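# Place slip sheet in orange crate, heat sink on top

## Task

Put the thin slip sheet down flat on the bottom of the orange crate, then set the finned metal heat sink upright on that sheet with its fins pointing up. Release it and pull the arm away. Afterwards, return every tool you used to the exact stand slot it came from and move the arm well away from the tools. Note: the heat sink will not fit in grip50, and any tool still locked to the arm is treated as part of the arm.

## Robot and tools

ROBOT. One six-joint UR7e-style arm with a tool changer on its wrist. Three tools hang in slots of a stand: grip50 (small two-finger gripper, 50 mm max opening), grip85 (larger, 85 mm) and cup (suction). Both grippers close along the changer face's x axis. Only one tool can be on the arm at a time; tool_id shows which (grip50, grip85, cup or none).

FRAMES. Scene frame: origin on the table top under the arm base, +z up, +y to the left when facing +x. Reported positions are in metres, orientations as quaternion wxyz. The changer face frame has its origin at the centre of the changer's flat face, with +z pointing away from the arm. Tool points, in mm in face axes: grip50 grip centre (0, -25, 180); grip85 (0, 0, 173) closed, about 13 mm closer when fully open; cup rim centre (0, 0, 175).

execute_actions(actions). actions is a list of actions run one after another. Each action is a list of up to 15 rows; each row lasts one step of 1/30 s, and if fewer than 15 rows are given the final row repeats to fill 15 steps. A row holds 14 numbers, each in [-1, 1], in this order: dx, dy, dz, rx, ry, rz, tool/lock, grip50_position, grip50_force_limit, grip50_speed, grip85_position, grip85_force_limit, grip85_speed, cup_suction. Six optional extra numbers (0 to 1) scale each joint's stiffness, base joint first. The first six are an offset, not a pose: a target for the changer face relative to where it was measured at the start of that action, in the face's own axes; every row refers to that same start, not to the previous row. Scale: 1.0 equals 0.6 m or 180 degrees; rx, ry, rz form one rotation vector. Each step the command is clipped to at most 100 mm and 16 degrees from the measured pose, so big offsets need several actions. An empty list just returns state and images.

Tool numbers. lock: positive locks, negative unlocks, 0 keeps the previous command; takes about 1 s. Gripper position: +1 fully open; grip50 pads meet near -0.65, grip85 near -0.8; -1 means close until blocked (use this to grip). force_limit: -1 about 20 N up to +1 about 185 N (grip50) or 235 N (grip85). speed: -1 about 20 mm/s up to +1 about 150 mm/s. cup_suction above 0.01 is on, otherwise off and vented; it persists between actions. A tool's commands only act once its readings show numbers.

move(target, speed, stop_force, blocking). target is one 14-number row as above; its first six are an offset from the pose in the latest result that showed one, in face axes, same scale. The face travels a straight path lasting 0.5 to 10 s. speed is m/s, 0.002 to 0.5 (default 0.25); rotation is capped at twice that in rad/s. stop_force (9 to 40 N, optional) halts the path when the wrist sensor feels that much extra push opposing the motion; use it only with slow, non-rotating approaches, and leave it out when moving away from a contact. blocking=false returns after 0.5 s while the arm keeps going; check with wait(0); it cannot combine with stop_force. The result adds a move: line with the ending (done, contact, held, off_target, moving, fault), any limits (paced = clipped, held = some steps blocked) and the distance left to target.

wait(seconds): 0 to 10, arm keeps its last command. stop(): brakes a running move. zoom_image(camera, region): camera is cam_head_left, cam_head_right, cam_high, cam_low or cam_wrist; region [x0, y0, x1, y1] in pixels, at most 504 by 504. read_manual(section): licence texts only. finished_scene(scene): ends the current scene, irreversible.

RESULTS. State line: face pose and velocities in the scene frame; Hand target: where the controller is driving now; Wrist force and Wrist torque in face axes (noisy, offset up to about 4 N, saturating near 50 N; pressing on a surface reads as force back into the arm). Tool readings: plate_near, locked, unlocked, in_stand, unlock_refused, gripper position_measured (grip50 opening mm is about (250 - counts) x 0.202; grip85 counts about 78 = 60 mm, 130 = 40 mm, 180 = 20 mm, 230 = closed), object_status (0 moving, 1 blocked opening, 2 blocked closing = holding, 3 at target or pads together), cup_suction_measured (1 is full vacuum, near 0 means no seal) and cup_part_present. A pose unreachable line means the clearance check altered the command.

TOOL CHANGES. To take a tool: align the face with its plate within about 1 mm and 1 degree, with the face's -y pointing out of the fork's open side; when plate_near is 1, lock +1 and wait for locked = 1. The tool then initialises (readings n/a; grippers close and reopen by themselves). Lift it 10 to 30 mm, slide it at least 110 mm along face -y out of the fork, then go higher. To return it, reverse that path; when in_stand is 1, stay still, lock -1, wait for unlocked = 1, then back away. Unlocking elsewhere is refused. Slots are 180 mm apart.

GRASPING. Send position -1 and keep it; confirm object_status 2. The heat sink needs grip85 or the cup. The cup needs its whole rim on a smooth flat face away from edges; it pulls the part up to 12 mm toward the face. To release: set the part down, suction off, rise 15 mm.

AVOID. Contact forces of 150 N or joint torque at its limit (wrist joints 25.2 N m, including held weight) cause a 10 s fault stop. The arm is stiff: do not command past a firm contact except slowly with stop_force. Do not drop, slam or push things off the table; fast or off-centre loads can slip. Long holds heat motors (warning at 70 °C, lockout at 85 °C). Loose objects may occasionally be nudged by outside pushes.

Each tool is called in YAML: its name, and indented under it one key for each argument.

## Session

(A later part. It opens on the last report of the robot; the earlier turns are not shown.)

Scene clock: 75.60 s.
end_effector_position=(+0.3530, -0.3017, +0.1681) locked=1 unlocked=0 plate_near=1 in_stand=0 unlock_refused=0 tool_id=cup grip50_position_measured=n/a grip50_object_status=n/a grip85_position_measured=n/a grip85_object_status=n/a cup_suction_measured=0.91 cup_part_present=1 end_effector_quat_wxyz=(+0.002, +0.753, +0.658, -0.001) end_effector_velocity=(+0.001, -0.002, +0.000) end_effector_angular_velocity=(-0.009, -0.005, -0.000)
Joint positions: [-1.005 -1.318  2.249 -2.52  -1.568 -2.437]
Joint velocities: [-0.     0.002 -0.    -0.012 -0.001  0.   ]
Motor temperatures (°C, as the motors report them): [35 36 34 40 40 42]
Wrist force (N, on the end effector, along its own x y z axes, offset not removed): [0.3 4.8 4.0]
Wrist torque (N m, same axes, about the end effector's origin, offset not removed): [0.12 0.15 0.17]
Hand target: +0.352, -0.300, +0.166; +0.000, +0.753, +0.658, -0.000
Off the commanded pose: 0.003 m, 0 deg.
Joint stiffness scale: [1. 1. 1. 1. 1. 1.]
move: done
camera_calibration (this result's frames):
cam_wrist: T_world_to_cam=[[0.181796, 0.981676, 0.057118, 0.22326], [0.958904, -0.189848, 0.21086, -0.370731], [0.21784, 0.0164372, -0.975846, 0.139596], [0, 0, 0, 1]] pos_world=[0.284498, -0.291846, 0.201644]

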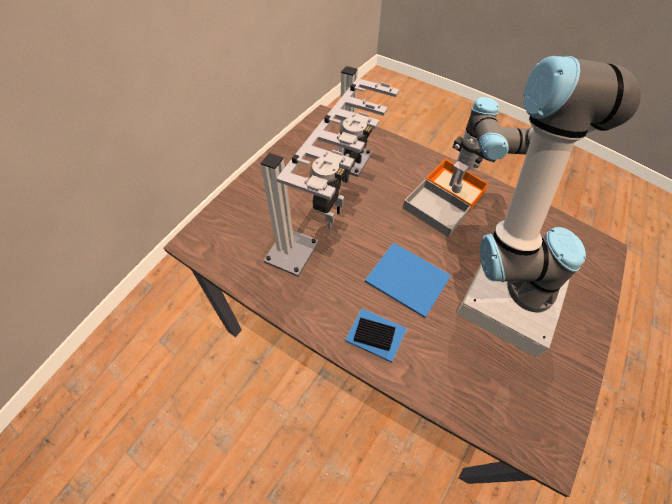

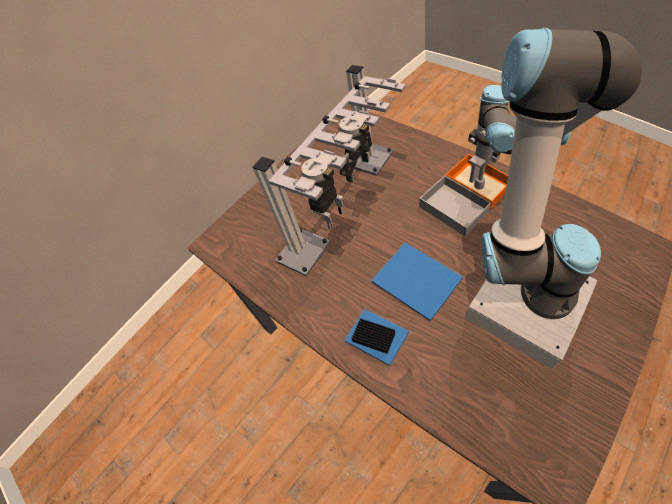

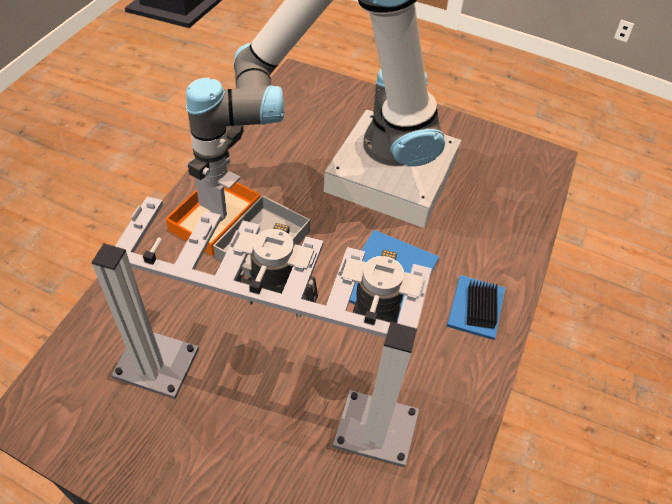

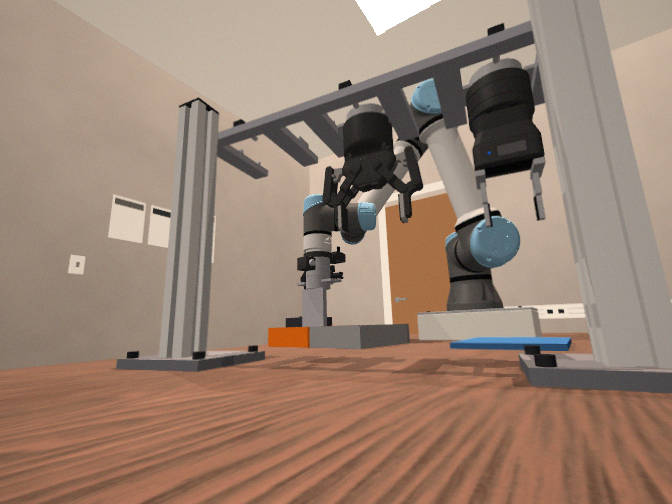

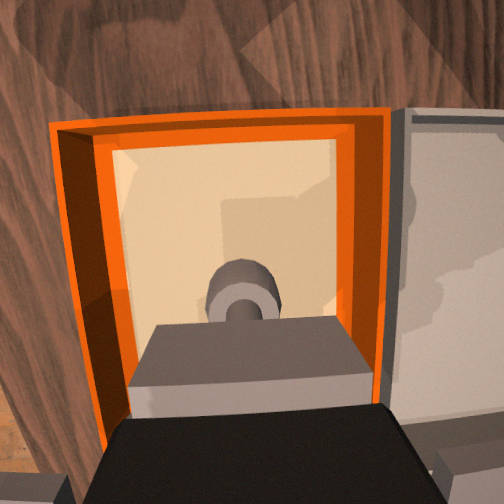

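execute_actions:
  actions:
    - [[0,0,0,0,0,0,0,1,0,0,1,0,0,0]]
    - [[0,0,0,0,0,0,0,1,0,0,1,0,0,0]]

move:
  target: [0,0,-0.08,0,0,0,0,1,0,0,1,0,0,0]
  speed: 0.1

move:
  target: [0.2,0.24,-0.283,0,0,-0.0887,0,1,0,0,1,0,0,0]

Scene clock: 79.03 s.
end_effector_position=(+0.3534, -0.3024, +0.1714) locked=1 unlocked=0 plate_near=1 in_stand=0 unlock_refused=0 tool_id=cup grip50_position_measured=n/a grip50_object_status=n/a grip85_position_measured=n/a grip85_object_status=n/a cup_suction_measured=0.00 cup_part_present=0 end_effector_quat_wxyz=(+0.007, +0.753, +0.658, -0.001) end_effector_velocity=(-0.000, -0.000, -0.000) end_effector_angular_velocity=(+0.001, +0.000, -0.001)
Joint positions: [-1.005 -1.325  2.249 -2.522 -1.568 -2.437]
Joint velocities: [-0.001  0.001 -0.     0.     0.    -0.   ]
Motor temperatures (°C, as the motors report them): [35 36 34 40 40 42]
Wrist force (N, on the end effector, along its own x y z axes, offset not removed): [2.8 1.8 -10.7]
Wrist torque (N m, same axes, about the end effector's origin, offset not removed): [0.39 0.40 0.22]
Hand target: +0.353, -0.302, +0.170; +0.005, +0.753, +0.658, -0.001
Off the commanded pose: 0.001 m, 0 deg.
Joint stiffness scale: [1. 1. 1. 1. 1. 1.]
camera_calibration (this result's frames):
cam_wrist: T_world_to_cam=[[0.181502, 0.982095, 0.050462, 0.225034], [0.957852, -0.188174, 0.217048, -0.372184], [0.222658, 0.00894044, -0.974856, 0.138627], [0, 0, 0, 1]] pos_world=[0.284787, -0.29228, 0.204567]

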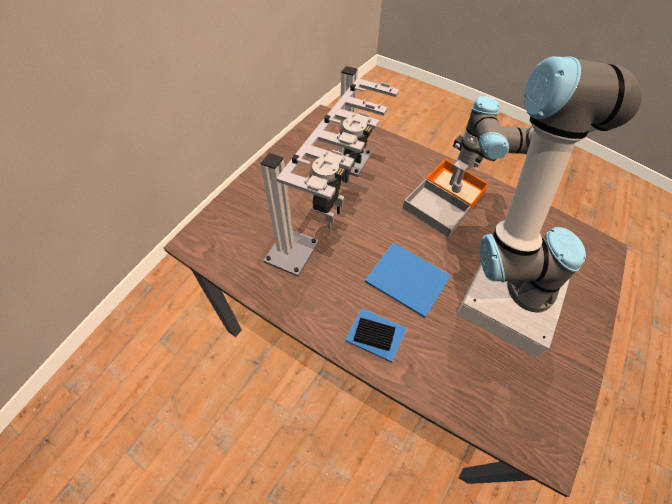

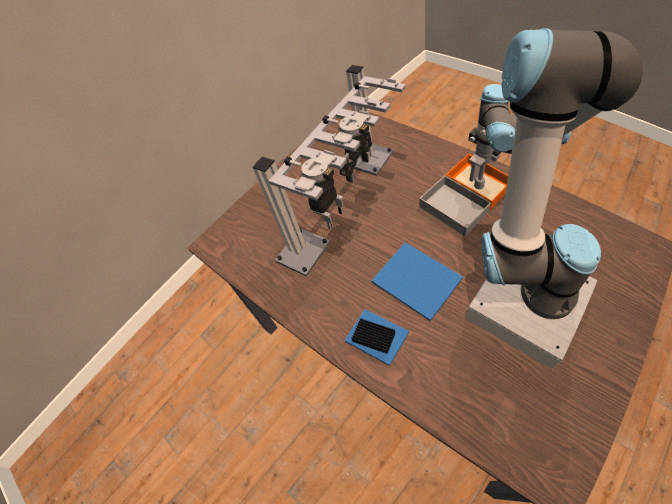

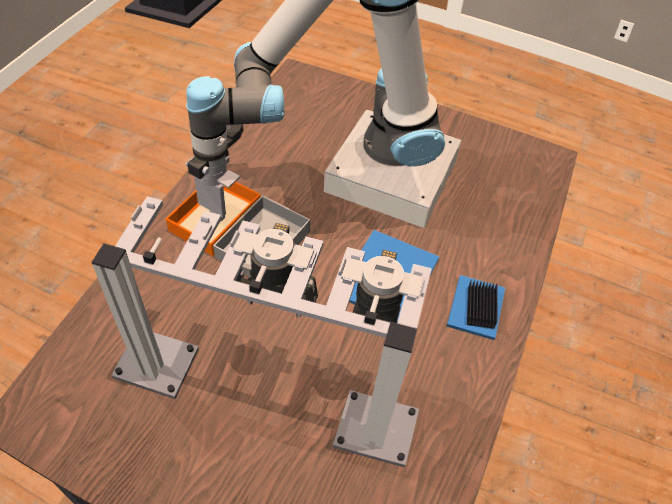

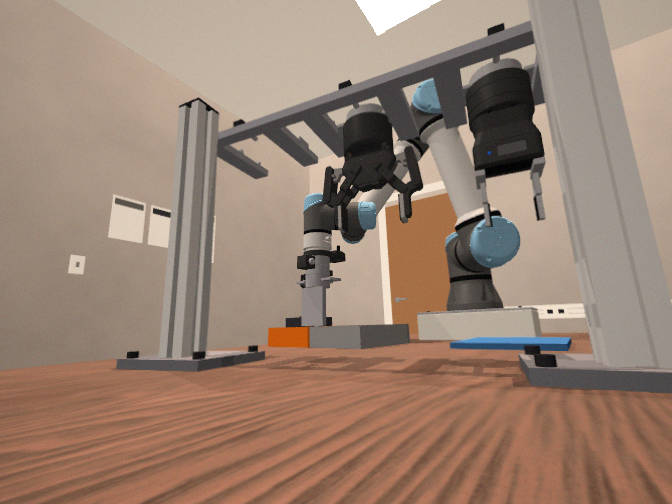

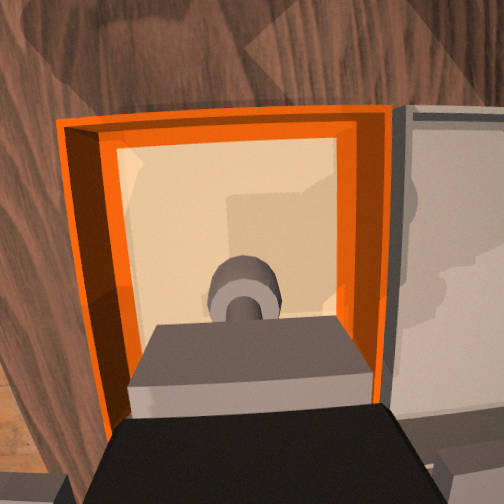

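Scene clock: 80.00 s.
end_effector_position=(+0.3525, -0.3006, +0.2170) locked=1 unlocked=0 plate_near=1 in_stand=0 unlock_refused=0 tool_id=cup grip50_position_measured=n/a grip50_object_status=n/a grip85_position_measured=n/a grip85_object_status=n/a cup_suction_measured=0.00 cup_part_present=0 end_effector_quat_wxyz=(+0.005, +0.753, +0.658, -0.001) end_effector_velocity=(-0.002, +0.003, -0.003) end_effector_angular_velocity=(+0.021, +0.013, -0.001)
Joint positions: [-1.005 -1.432  2.211 -2.375 -1.568 -2.437]
Joint velocities: [-0.    -0.     0.     0.025  0.     0.001]
Motor temperatures (°C, as the motors report them): [35 36 34 40 40 42]
Wrist force (N, on the end effector, along its own x y z axes, offset not removed): [-0.6 2.9 2.4]
Wrist torque (N m, same axes, about the end effector's origin, offset not removed): [0.05 0.20 0.27]
Hand target: +0.353, -0.302, +0.219; +0.007, +0.753, +0.658, -0.001
Off the commanded pose: 0.003 m, 0 deg.
Joint stiffness scale: [1. 1. 1. 1. 1. 1.]
move: done
camera_calibration (this result's frames):
cam_wrist: T_world_to_cam=[[0.181602, 0.981954, 0.0527989, 0.2206], [0.958225, -0.188767, 0.214878, -0.380684], [0.220967, 0.011571, -0.975213, 0.184762], [0, 0, 0, 1]] pos_world=[0.283893, -0.290618, 0.250336]

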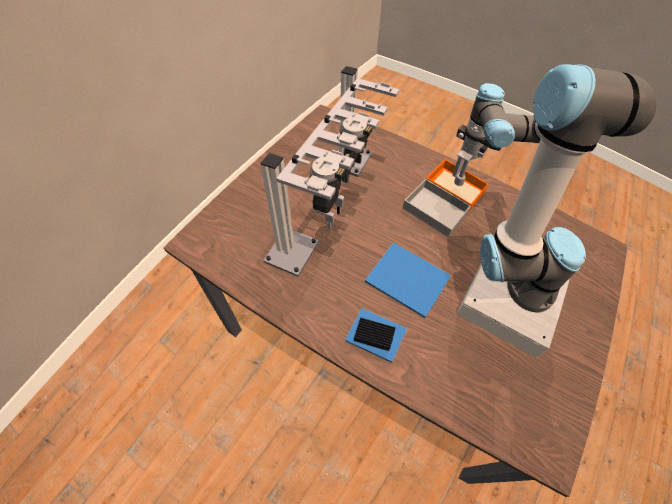

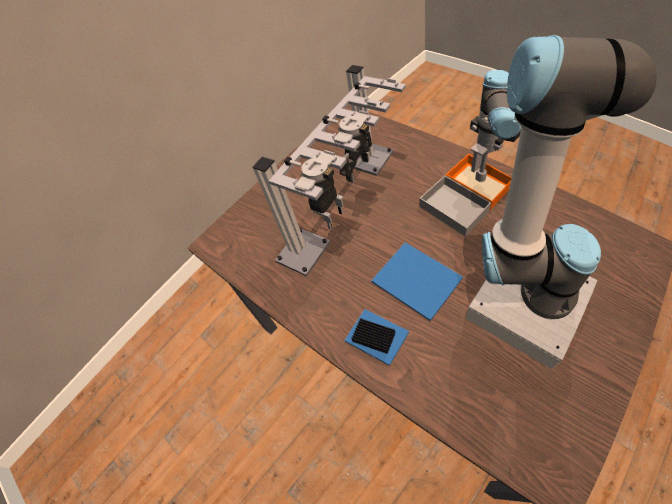

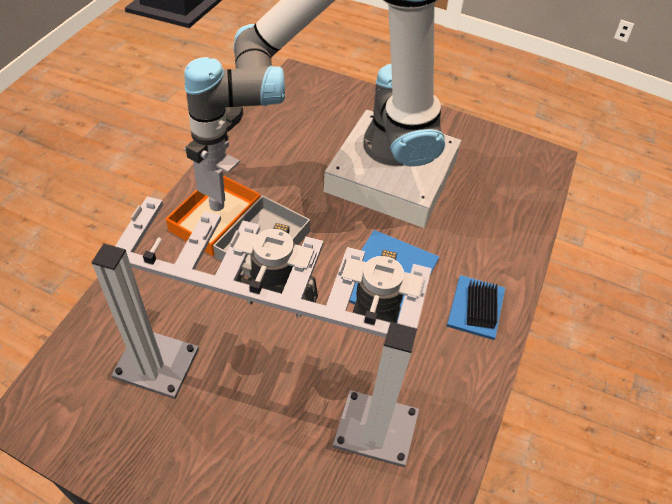

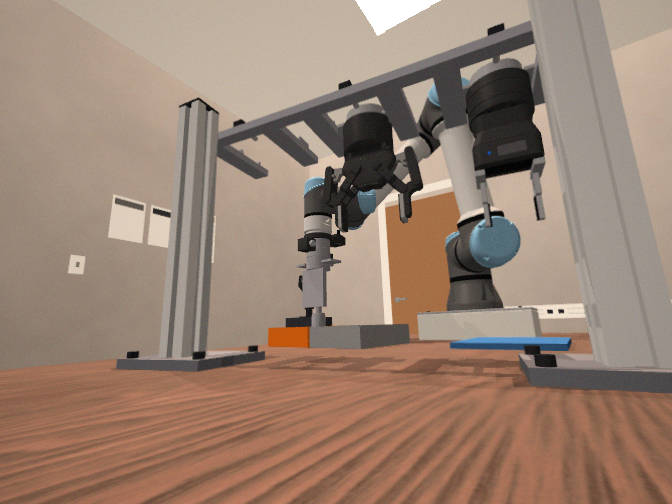

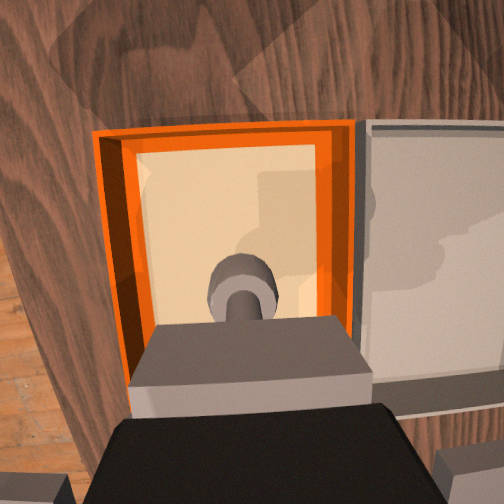

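Scene clock: 81.67 s.
end_effector_position=(+0.5088, -0.1997, +0.3857) locked=1 unlocked=0 plate_near=1 in_stand=0 unlock_refused=0 tool_id=cup grip50_position_measured=n/a grip50_object_status=n/a grip85_position_measured=n/a grip85_object_status=n/a cup_suction_measured=0.00 cup_part_present=0 end_effector_quat_wxyz=(+0.005, +0.655, +0.756, -0.002) end_effector_velocity=(+0.001, +0.002, +0.002) end_effector_angular_velocity=(+0.004, +0.008, +0.002)
Joint positions: [-0.622 -1.463  1.742 -1.873 -1.578 -2.331]
Joint velocities: [ 0.005  0.002 -0.011  0.018 -0.002  0.003]
Motor temperatures (°C, as the motors report them): [35 36 34 40 40 42]
Wrist force (N, on the end effector, along its own x y z axes, offset not removed): [-1.1 5.2 3.6]
Wrist torque (N m, same axes, about the end effector's origin, offset not removed): [0.12 0.15 0.17]
Hand target: +0.510, -0.199, +0.387; +0.005, +0.654, +0.756, -0.003
Off the commanded pose: 0.002 m, 0 deg.
Joint stiffness scale: [1. 1. 1. 1. 1. 1.]
move: done
camera_calibration (this result's frames):
cam_wrist: T_world_to_cam=[[-0.0938972, 0.994278, 0.050936, 0.227524], [0.97387, 0.0811028, 0.212129, -0.500666], [0.206784, 0.0695234, -0.975913, 0.332619], [0, 0, 0, 1]] pos_world=[0.440168, -0.208741, 0.419224]

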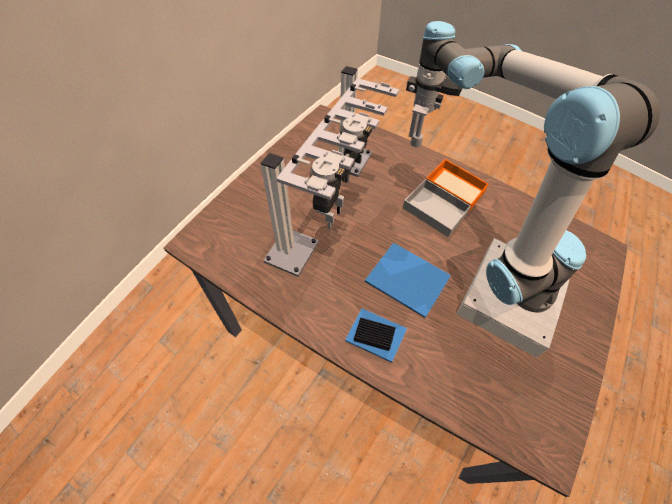

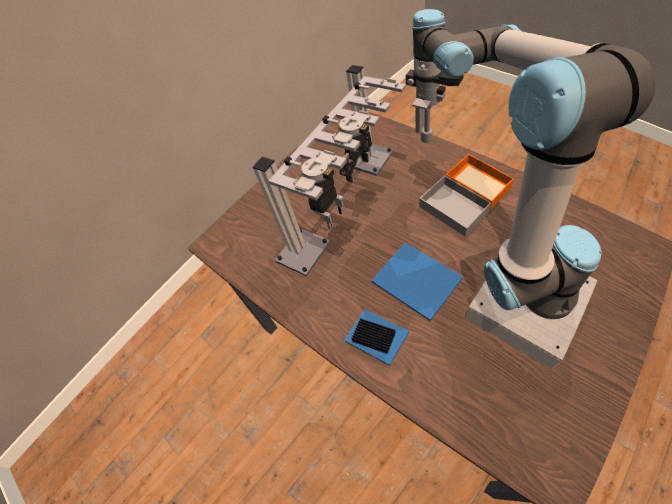

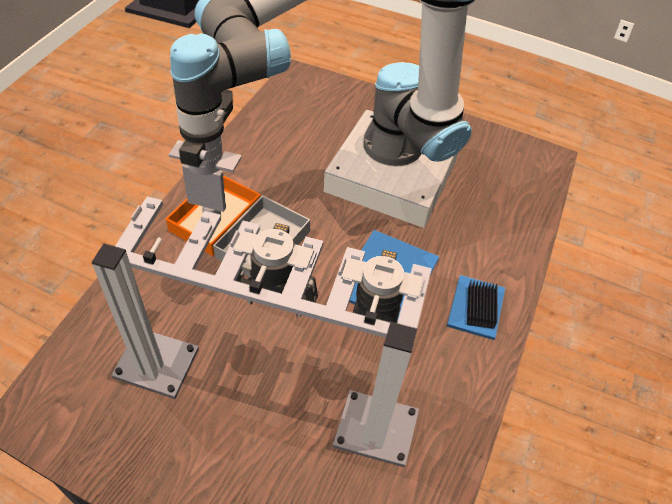

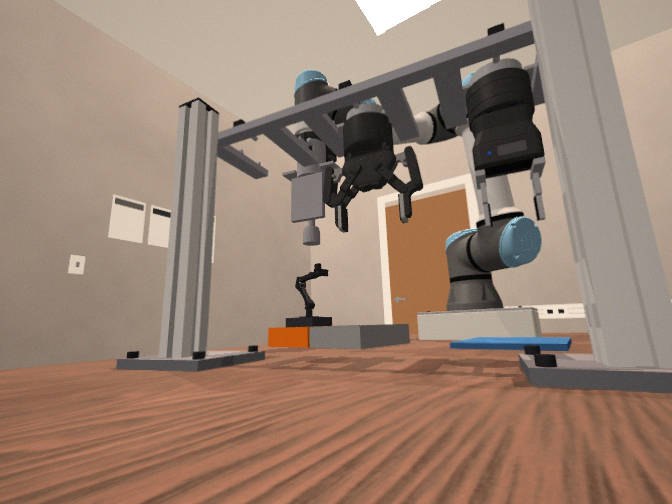

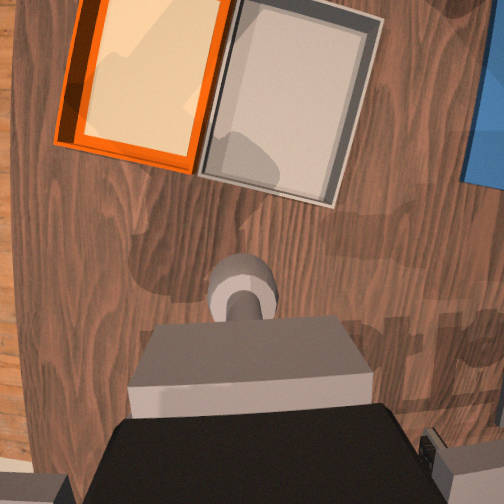

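move:
  target: [-0.002,0.2375,0.01,0.001,0.003,0,0,1,0,0,1,0,0,0]
  speed: 0.12

move:
  target: [0,0,0.042,0,0,0,0,1,0,0,1,0,0,0]
  speed: 0.025

Scene clock: 85.80 s.
end_effector_position=(+0.6485, -0.1816, +0.3805) locked=1 unlocked=0 plate_near=1 in_stand=0 unlock_refused=0 tool_id=cup grip50_position_measured=n/a grip50_object_status=n/a grip85_position_measured=n/a grip85_object_status=n/a cup_suction_measured=0.00 cup_part_present=0 end_effector_quat_wxyz=(+0.001, +0.655, +0.756, -0.001) end_effector_velocity=(+0.002, +0.000, +0.001) end_effector_angular_velocity=(+0.002, +0.002, -0.002)
Joint positions: [-0.474 -1.159  1.36  -1.786 -1.577 -2.182]
Joint velocities: [ 0.001  0.004 -0.008  0.007  0.001  0.003]
Motor temperatures (°C, as the motors report them): [35 36 34 40 40 42]
Wrist force (N, on the end effector, along its own x y z axes, offset not removed): [0.9 3.0 3.0]
Wrist torque (N m, same axes, about the end effector's origin, offset not removed): [-0.03 0.05 0.18]
Hand target: +0.650, -0.181, +0.380; +0.001, +0.655, +0.756, -0.000
Off the commanded pose: 0.002 m, 0 deg.
Joint stiffness scale: [1. 1. 1. 1. 1. 1.]
move: done
camera_calibration (this result's frames):
cam_wrist: T_world_to_cam=[[-0.0924554, 0.993947, 0.0593443, 0.218755], [0.974942, 0.0782543, 0.208242, -0.636858], [0.202338, 0.0771104, -0.976275, 0.301738], [0, 0, 0, 1]] pos_world=[0.580071, -0.190861, 0.414218]

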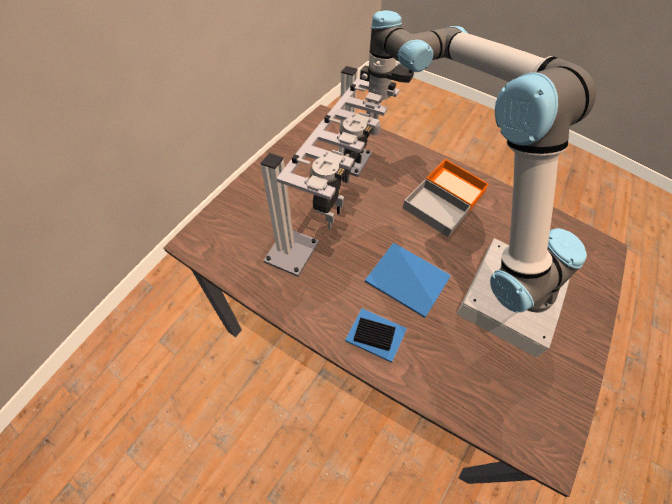

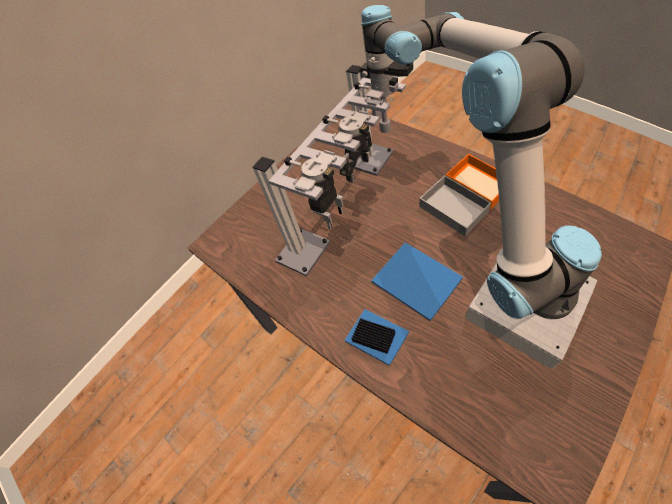

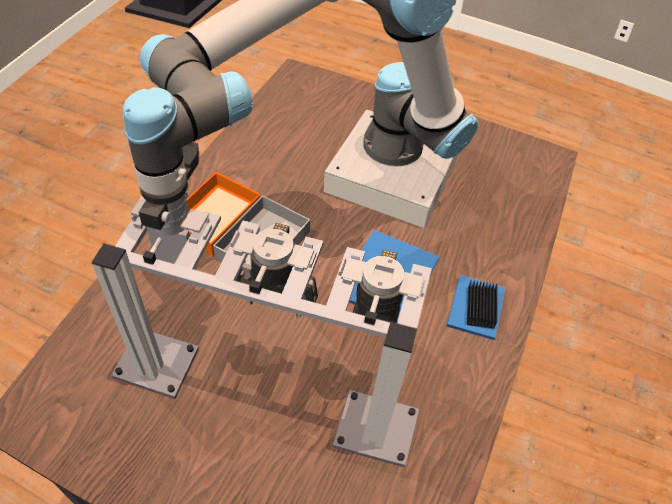

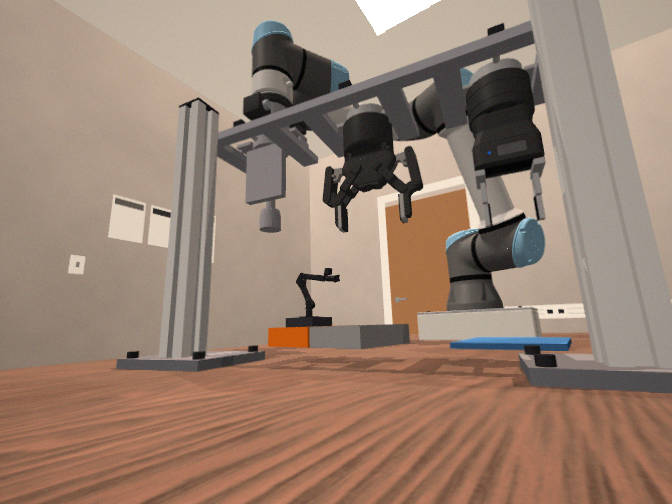

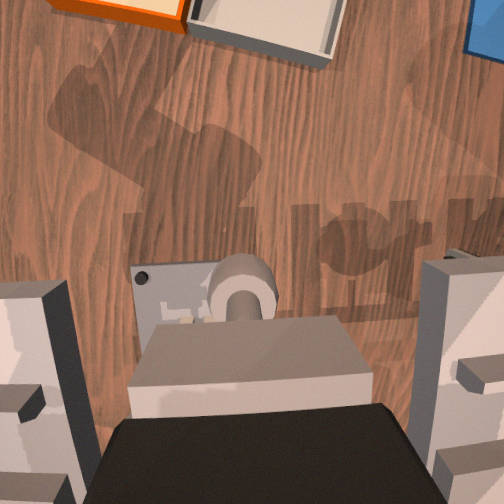

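Scene clock: 87.13 s.
end_effector_position=(+0.6494, -0.1816, +0.3604) locked=1 unlocked=0 plate_near=1 in_stand=1 unlock_refused=0 tool_id=cup grip50_position_measured=n/a grip50_object_status=n/a grip85_position_measured=n/a grip85_object_status=n/a cup_suction_measured=0.00 cup_part_present=0 end_effector_quat_wxyz=(+0.004, +0.655, +0.756, +0.001) end_effector_velocity=(+0.001, +0.000, -0.000) end_effector_angular_velocity=(+0.000, -0.006, +0.001)
Joint positions: [-0.473 -1.148  1.398 -1.843 -1.576 -2.182]
Joint velocities: [ 0.    -0.001  0.002 -0.007  0.003 -0.   ]
Motor temperatures (°C, as the motors report them): [35 36 34 40 40 42]
Wrist force (N, on the end effector, along its own x y z axes, offset not removed): [3.3 1.9 -5.2]
Wrist torque (N m, same axes, about the end effector's origin, offset not removed): [0.22 0.71 0.14]
Hand target: +0.649, -0.182, +0.355; +0.001, +0.655, +0.756, -0.001
Off the commanded pose: 0.005 m, 0 deg.
Joint stiffness scale: [1. 1. 1. 1. 1. 1.]
move: off_target
camera_calibration (this result's frames):
cam_wrist: T_world_to_cam=[[-0.0931827, 0.994085, 0.0557937, 0.221769], [0.97348, 0.0792053, 0.214625, -0.634715], [0.208936, 0.0743134, -0.975102, 0.276719], [0, 0, 0, 1]] pos_world=[0.580731, -0.190748, 0.393681]

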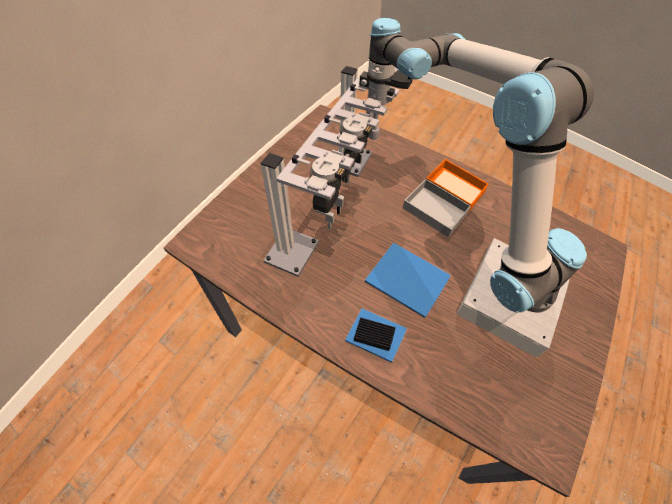

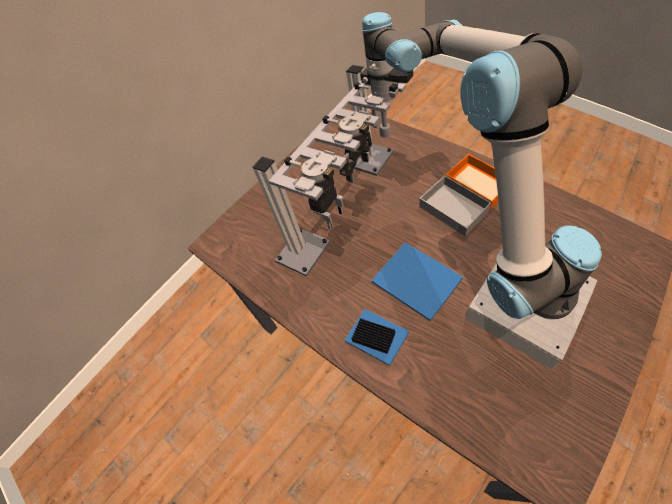

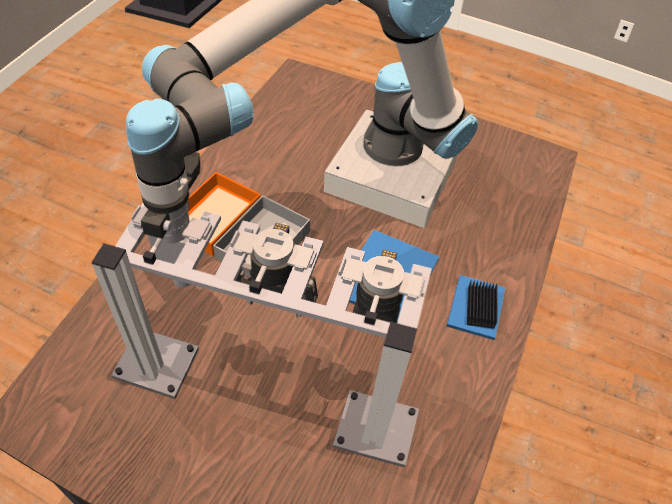

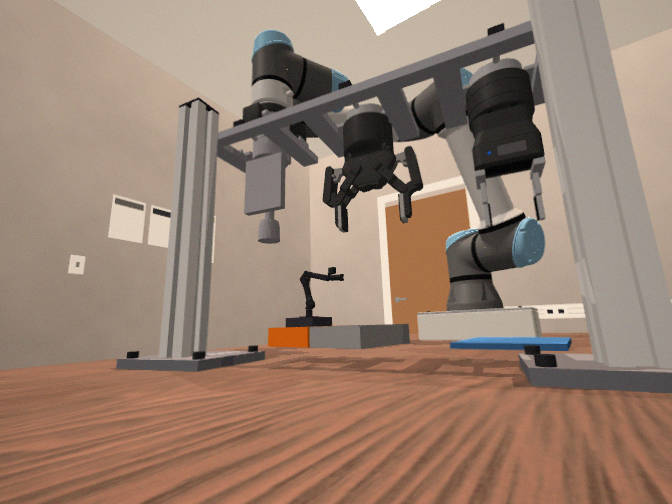

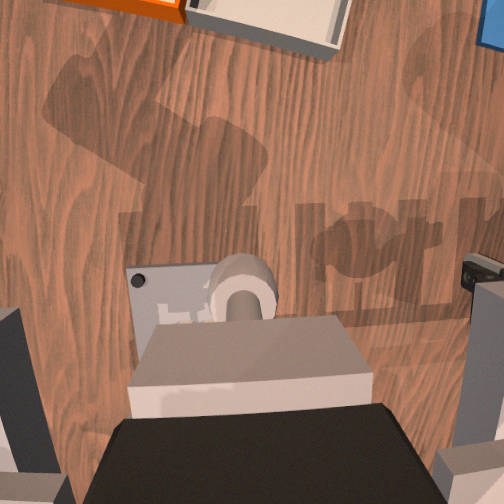

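execute_actions:
  actions:
    - [[0,0,0.003,0,0,0,-1,1,0,0,1,0,0,0]]
    - [[0,0,0,0,0,0,-1,1,0,0,1,0,0,0]]
    - [[0,0,0,0,0,0,-1,1,0,0,1,0,0,0]]

move:
  target: [0,0,-0.037,0.002,0.002,0,0,1,0,0,1,0,0,0]
  speed: 0.05

Scene clock: 92.00 s.
end_effector_position=(+0.6497, -0.1816, +0.3603) locked=0 unlocked=1 plate_near=1 in_stand=1 unlock_refused=0 tool_id=none grip50_position_measured=n/a grip50_object_status=n/a grip85_position_measured=n/a grip85_object_status=n/a cup_suction_measured=n/a cup_part_present=n/a end_effector_quat_wxyz=(+0.005, +0.655, +0.756, +0.001) end_effector_velocity=(-0.000, +0.001, -0.000) end_effector_angular_velocity=(+0.001, +0.001, +0.001)
Joint positions: [-0.473 -1.148  1.399 -1.846 -1.576 -2.182]
Joint velocities: [ 0.001 -0.001  0.001  0.     0.     0.   ]
Motor temperatures (°C, as the motors report them): [35 36 34 40 40 42]
Wrist force (N, on the end effector, along its own x y z axes, offset not removed): [1.6 2.0 1.5]
Wrist torque (N m, same axes, about the end effector's origin, offset not removed): [0.00 0.09 0.15]
Hand target: +0.650, -0.182, +0.360; +0.005, +0.655, +0.756, +0.001
Off the commanded pose: 0.000 m, 0 deg.
Joint stiffness scale: [1. 1. 1. 1. 1. 1.]
camera_calibration (this result's frames):
cam_wrist: T_world_to_cam=[[-0.093332, 0.994112, 0.0550545, 0.222213], [0.973035, 0.0793591, 0.216575, -0.63536], [0.210931, 0.0737834, -0.974712, 0.275011], [0, 0, 0, 1]] pos_world=[0.580959, -0.190774, 0.393426]

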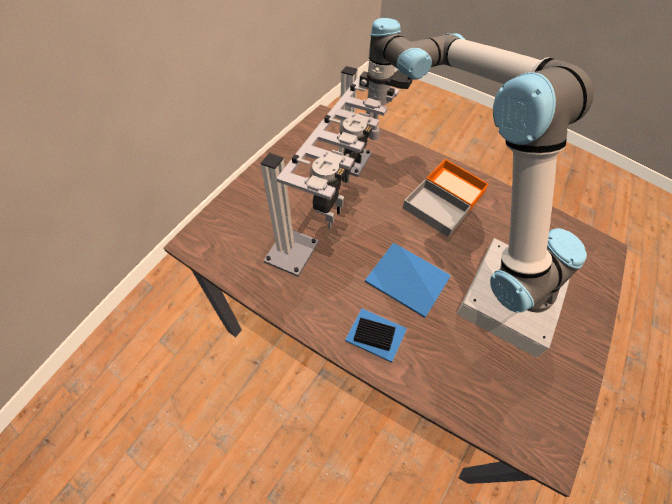

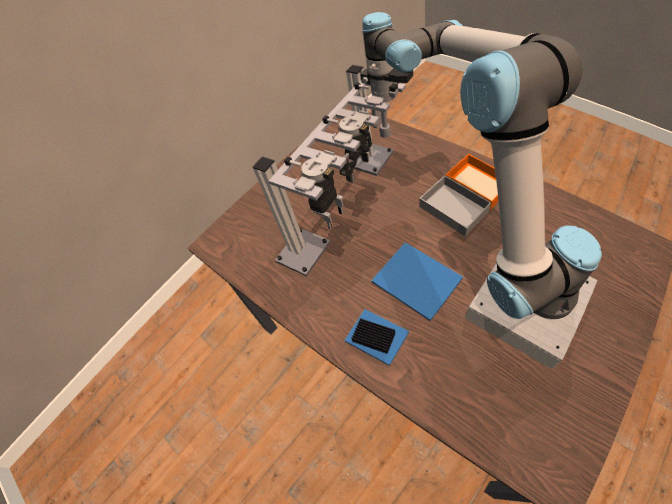

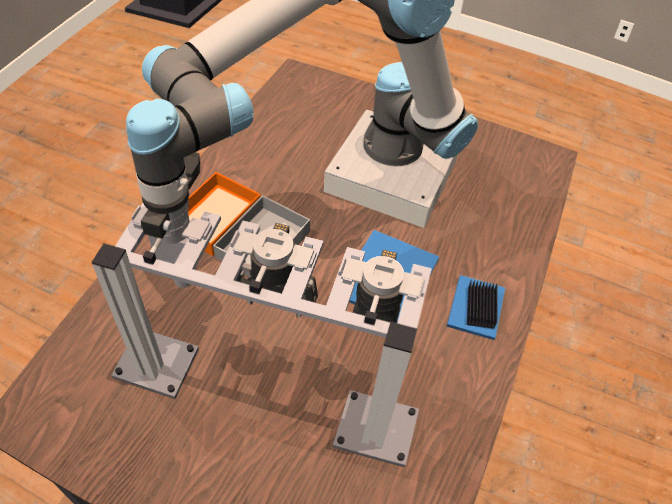

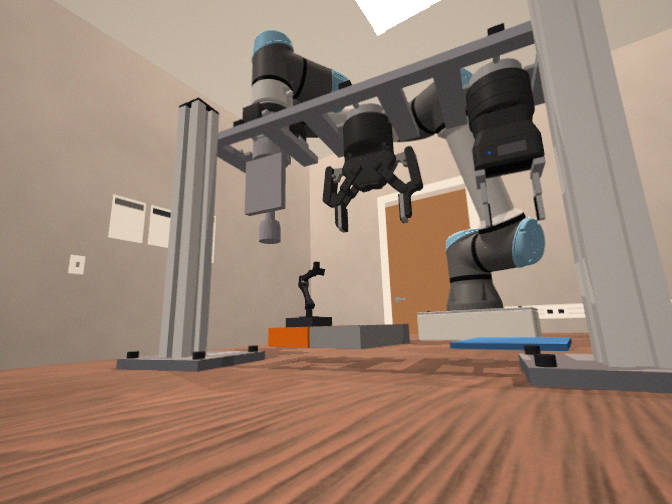

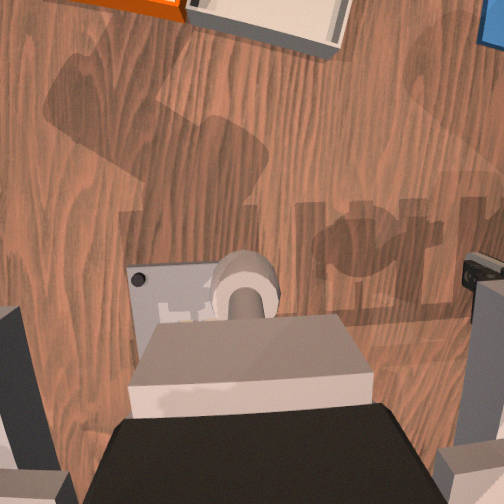

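Scene clock: 92.90 s.
end_effector_position=(+0.6491, -0.1812, +0.3799) locked=0 unlocked=1 plate_near=0 in_stand=0 unlock_refused=0 tool_id=none grip50_position_measured=n/a grip50_object_status=n/a grip85_position_measured=n/a grip85_object_status=n/a cup_suction_measured=n/a cup_part_present=n/a end_effector_quat_wxyz=(-0.001, +0.655, +0.756, -0.000) end_effector_velocity=(-0.001, +0.000, -0.001) end_effector_angular_velocity=(+0.006, +0.011, -0.001)
Joint positions: [-0.473 -1.157  1.358 -1.783 -1.575 -2.182]
Joint velocities: [-0.     0.001 -0.002  0.013  0.     0.001]
Motor temperatures (°C, as the motors report them): [35 36 34 40 40 42]
Wrist force (N, on the end effector, along its own x y z axes, offset not removed): [0.4 3.4 3.7]
Wrist torque (N m, same axes, about the end effector's origin, offset not removed): [0.06 0.08 0.24]
Hand target: +0.649, -0.181, +0.382; +0.001, +0.655, +0.756, +0.001
Off the commanded pose: 0.003 m, 0 deg.
Joint stiffness scale: [1. 1. 1. 1. 1. 1.]
move: done
camera_calibration (this result's frames):
cam_wrist: T_world_to_cam=[[-0.0927866, 0.993751, 0.0620425, 0.217625], [0.975197, 0.0781248, 0.207093, -0.637045], [0.200952, 0.0797191, -0.976352, 0.302434], [0, 0, 0, 1]] pos_world=[0.580662, -0.190606, 0.413707]

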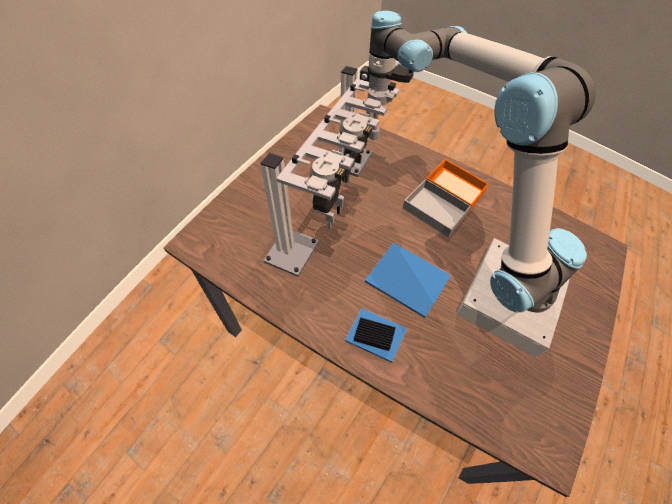

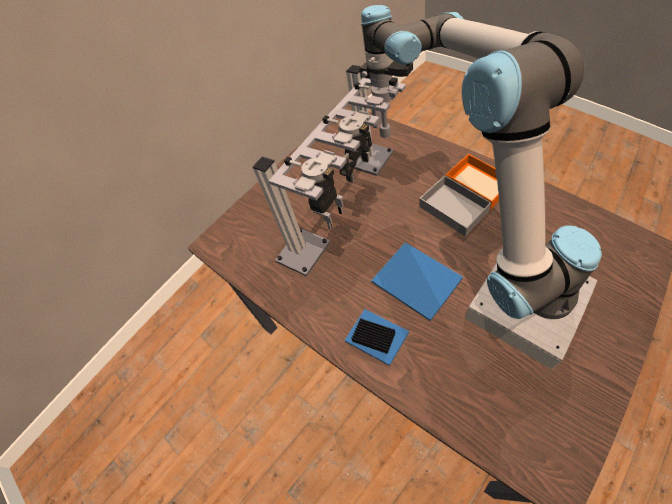

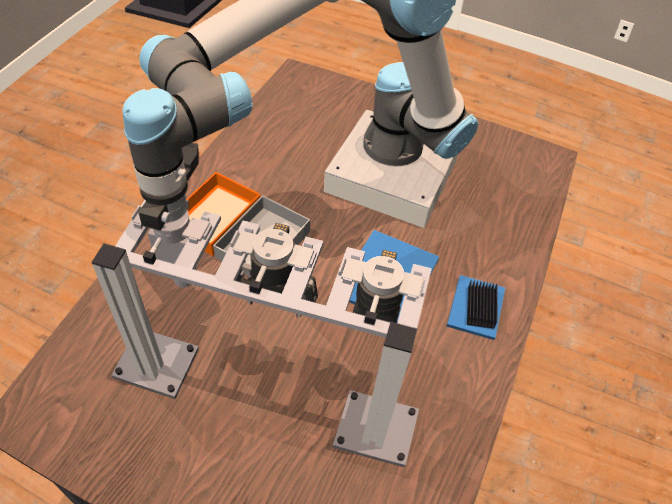

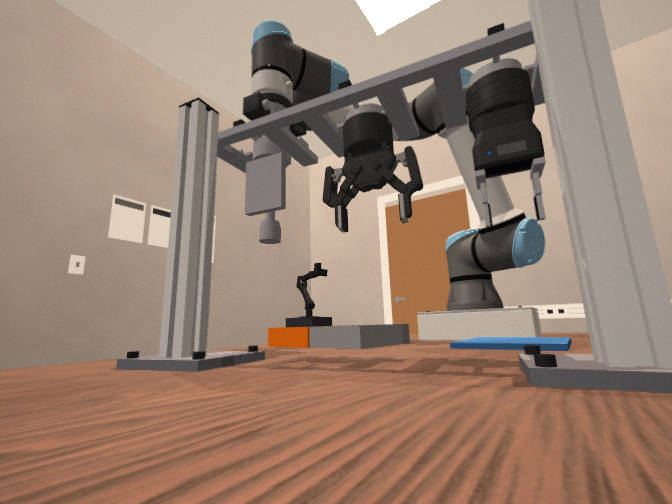

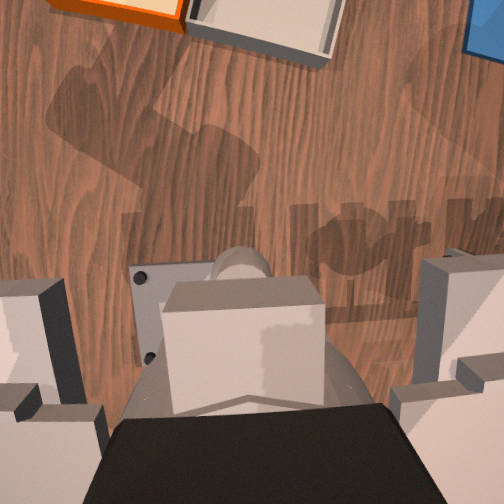

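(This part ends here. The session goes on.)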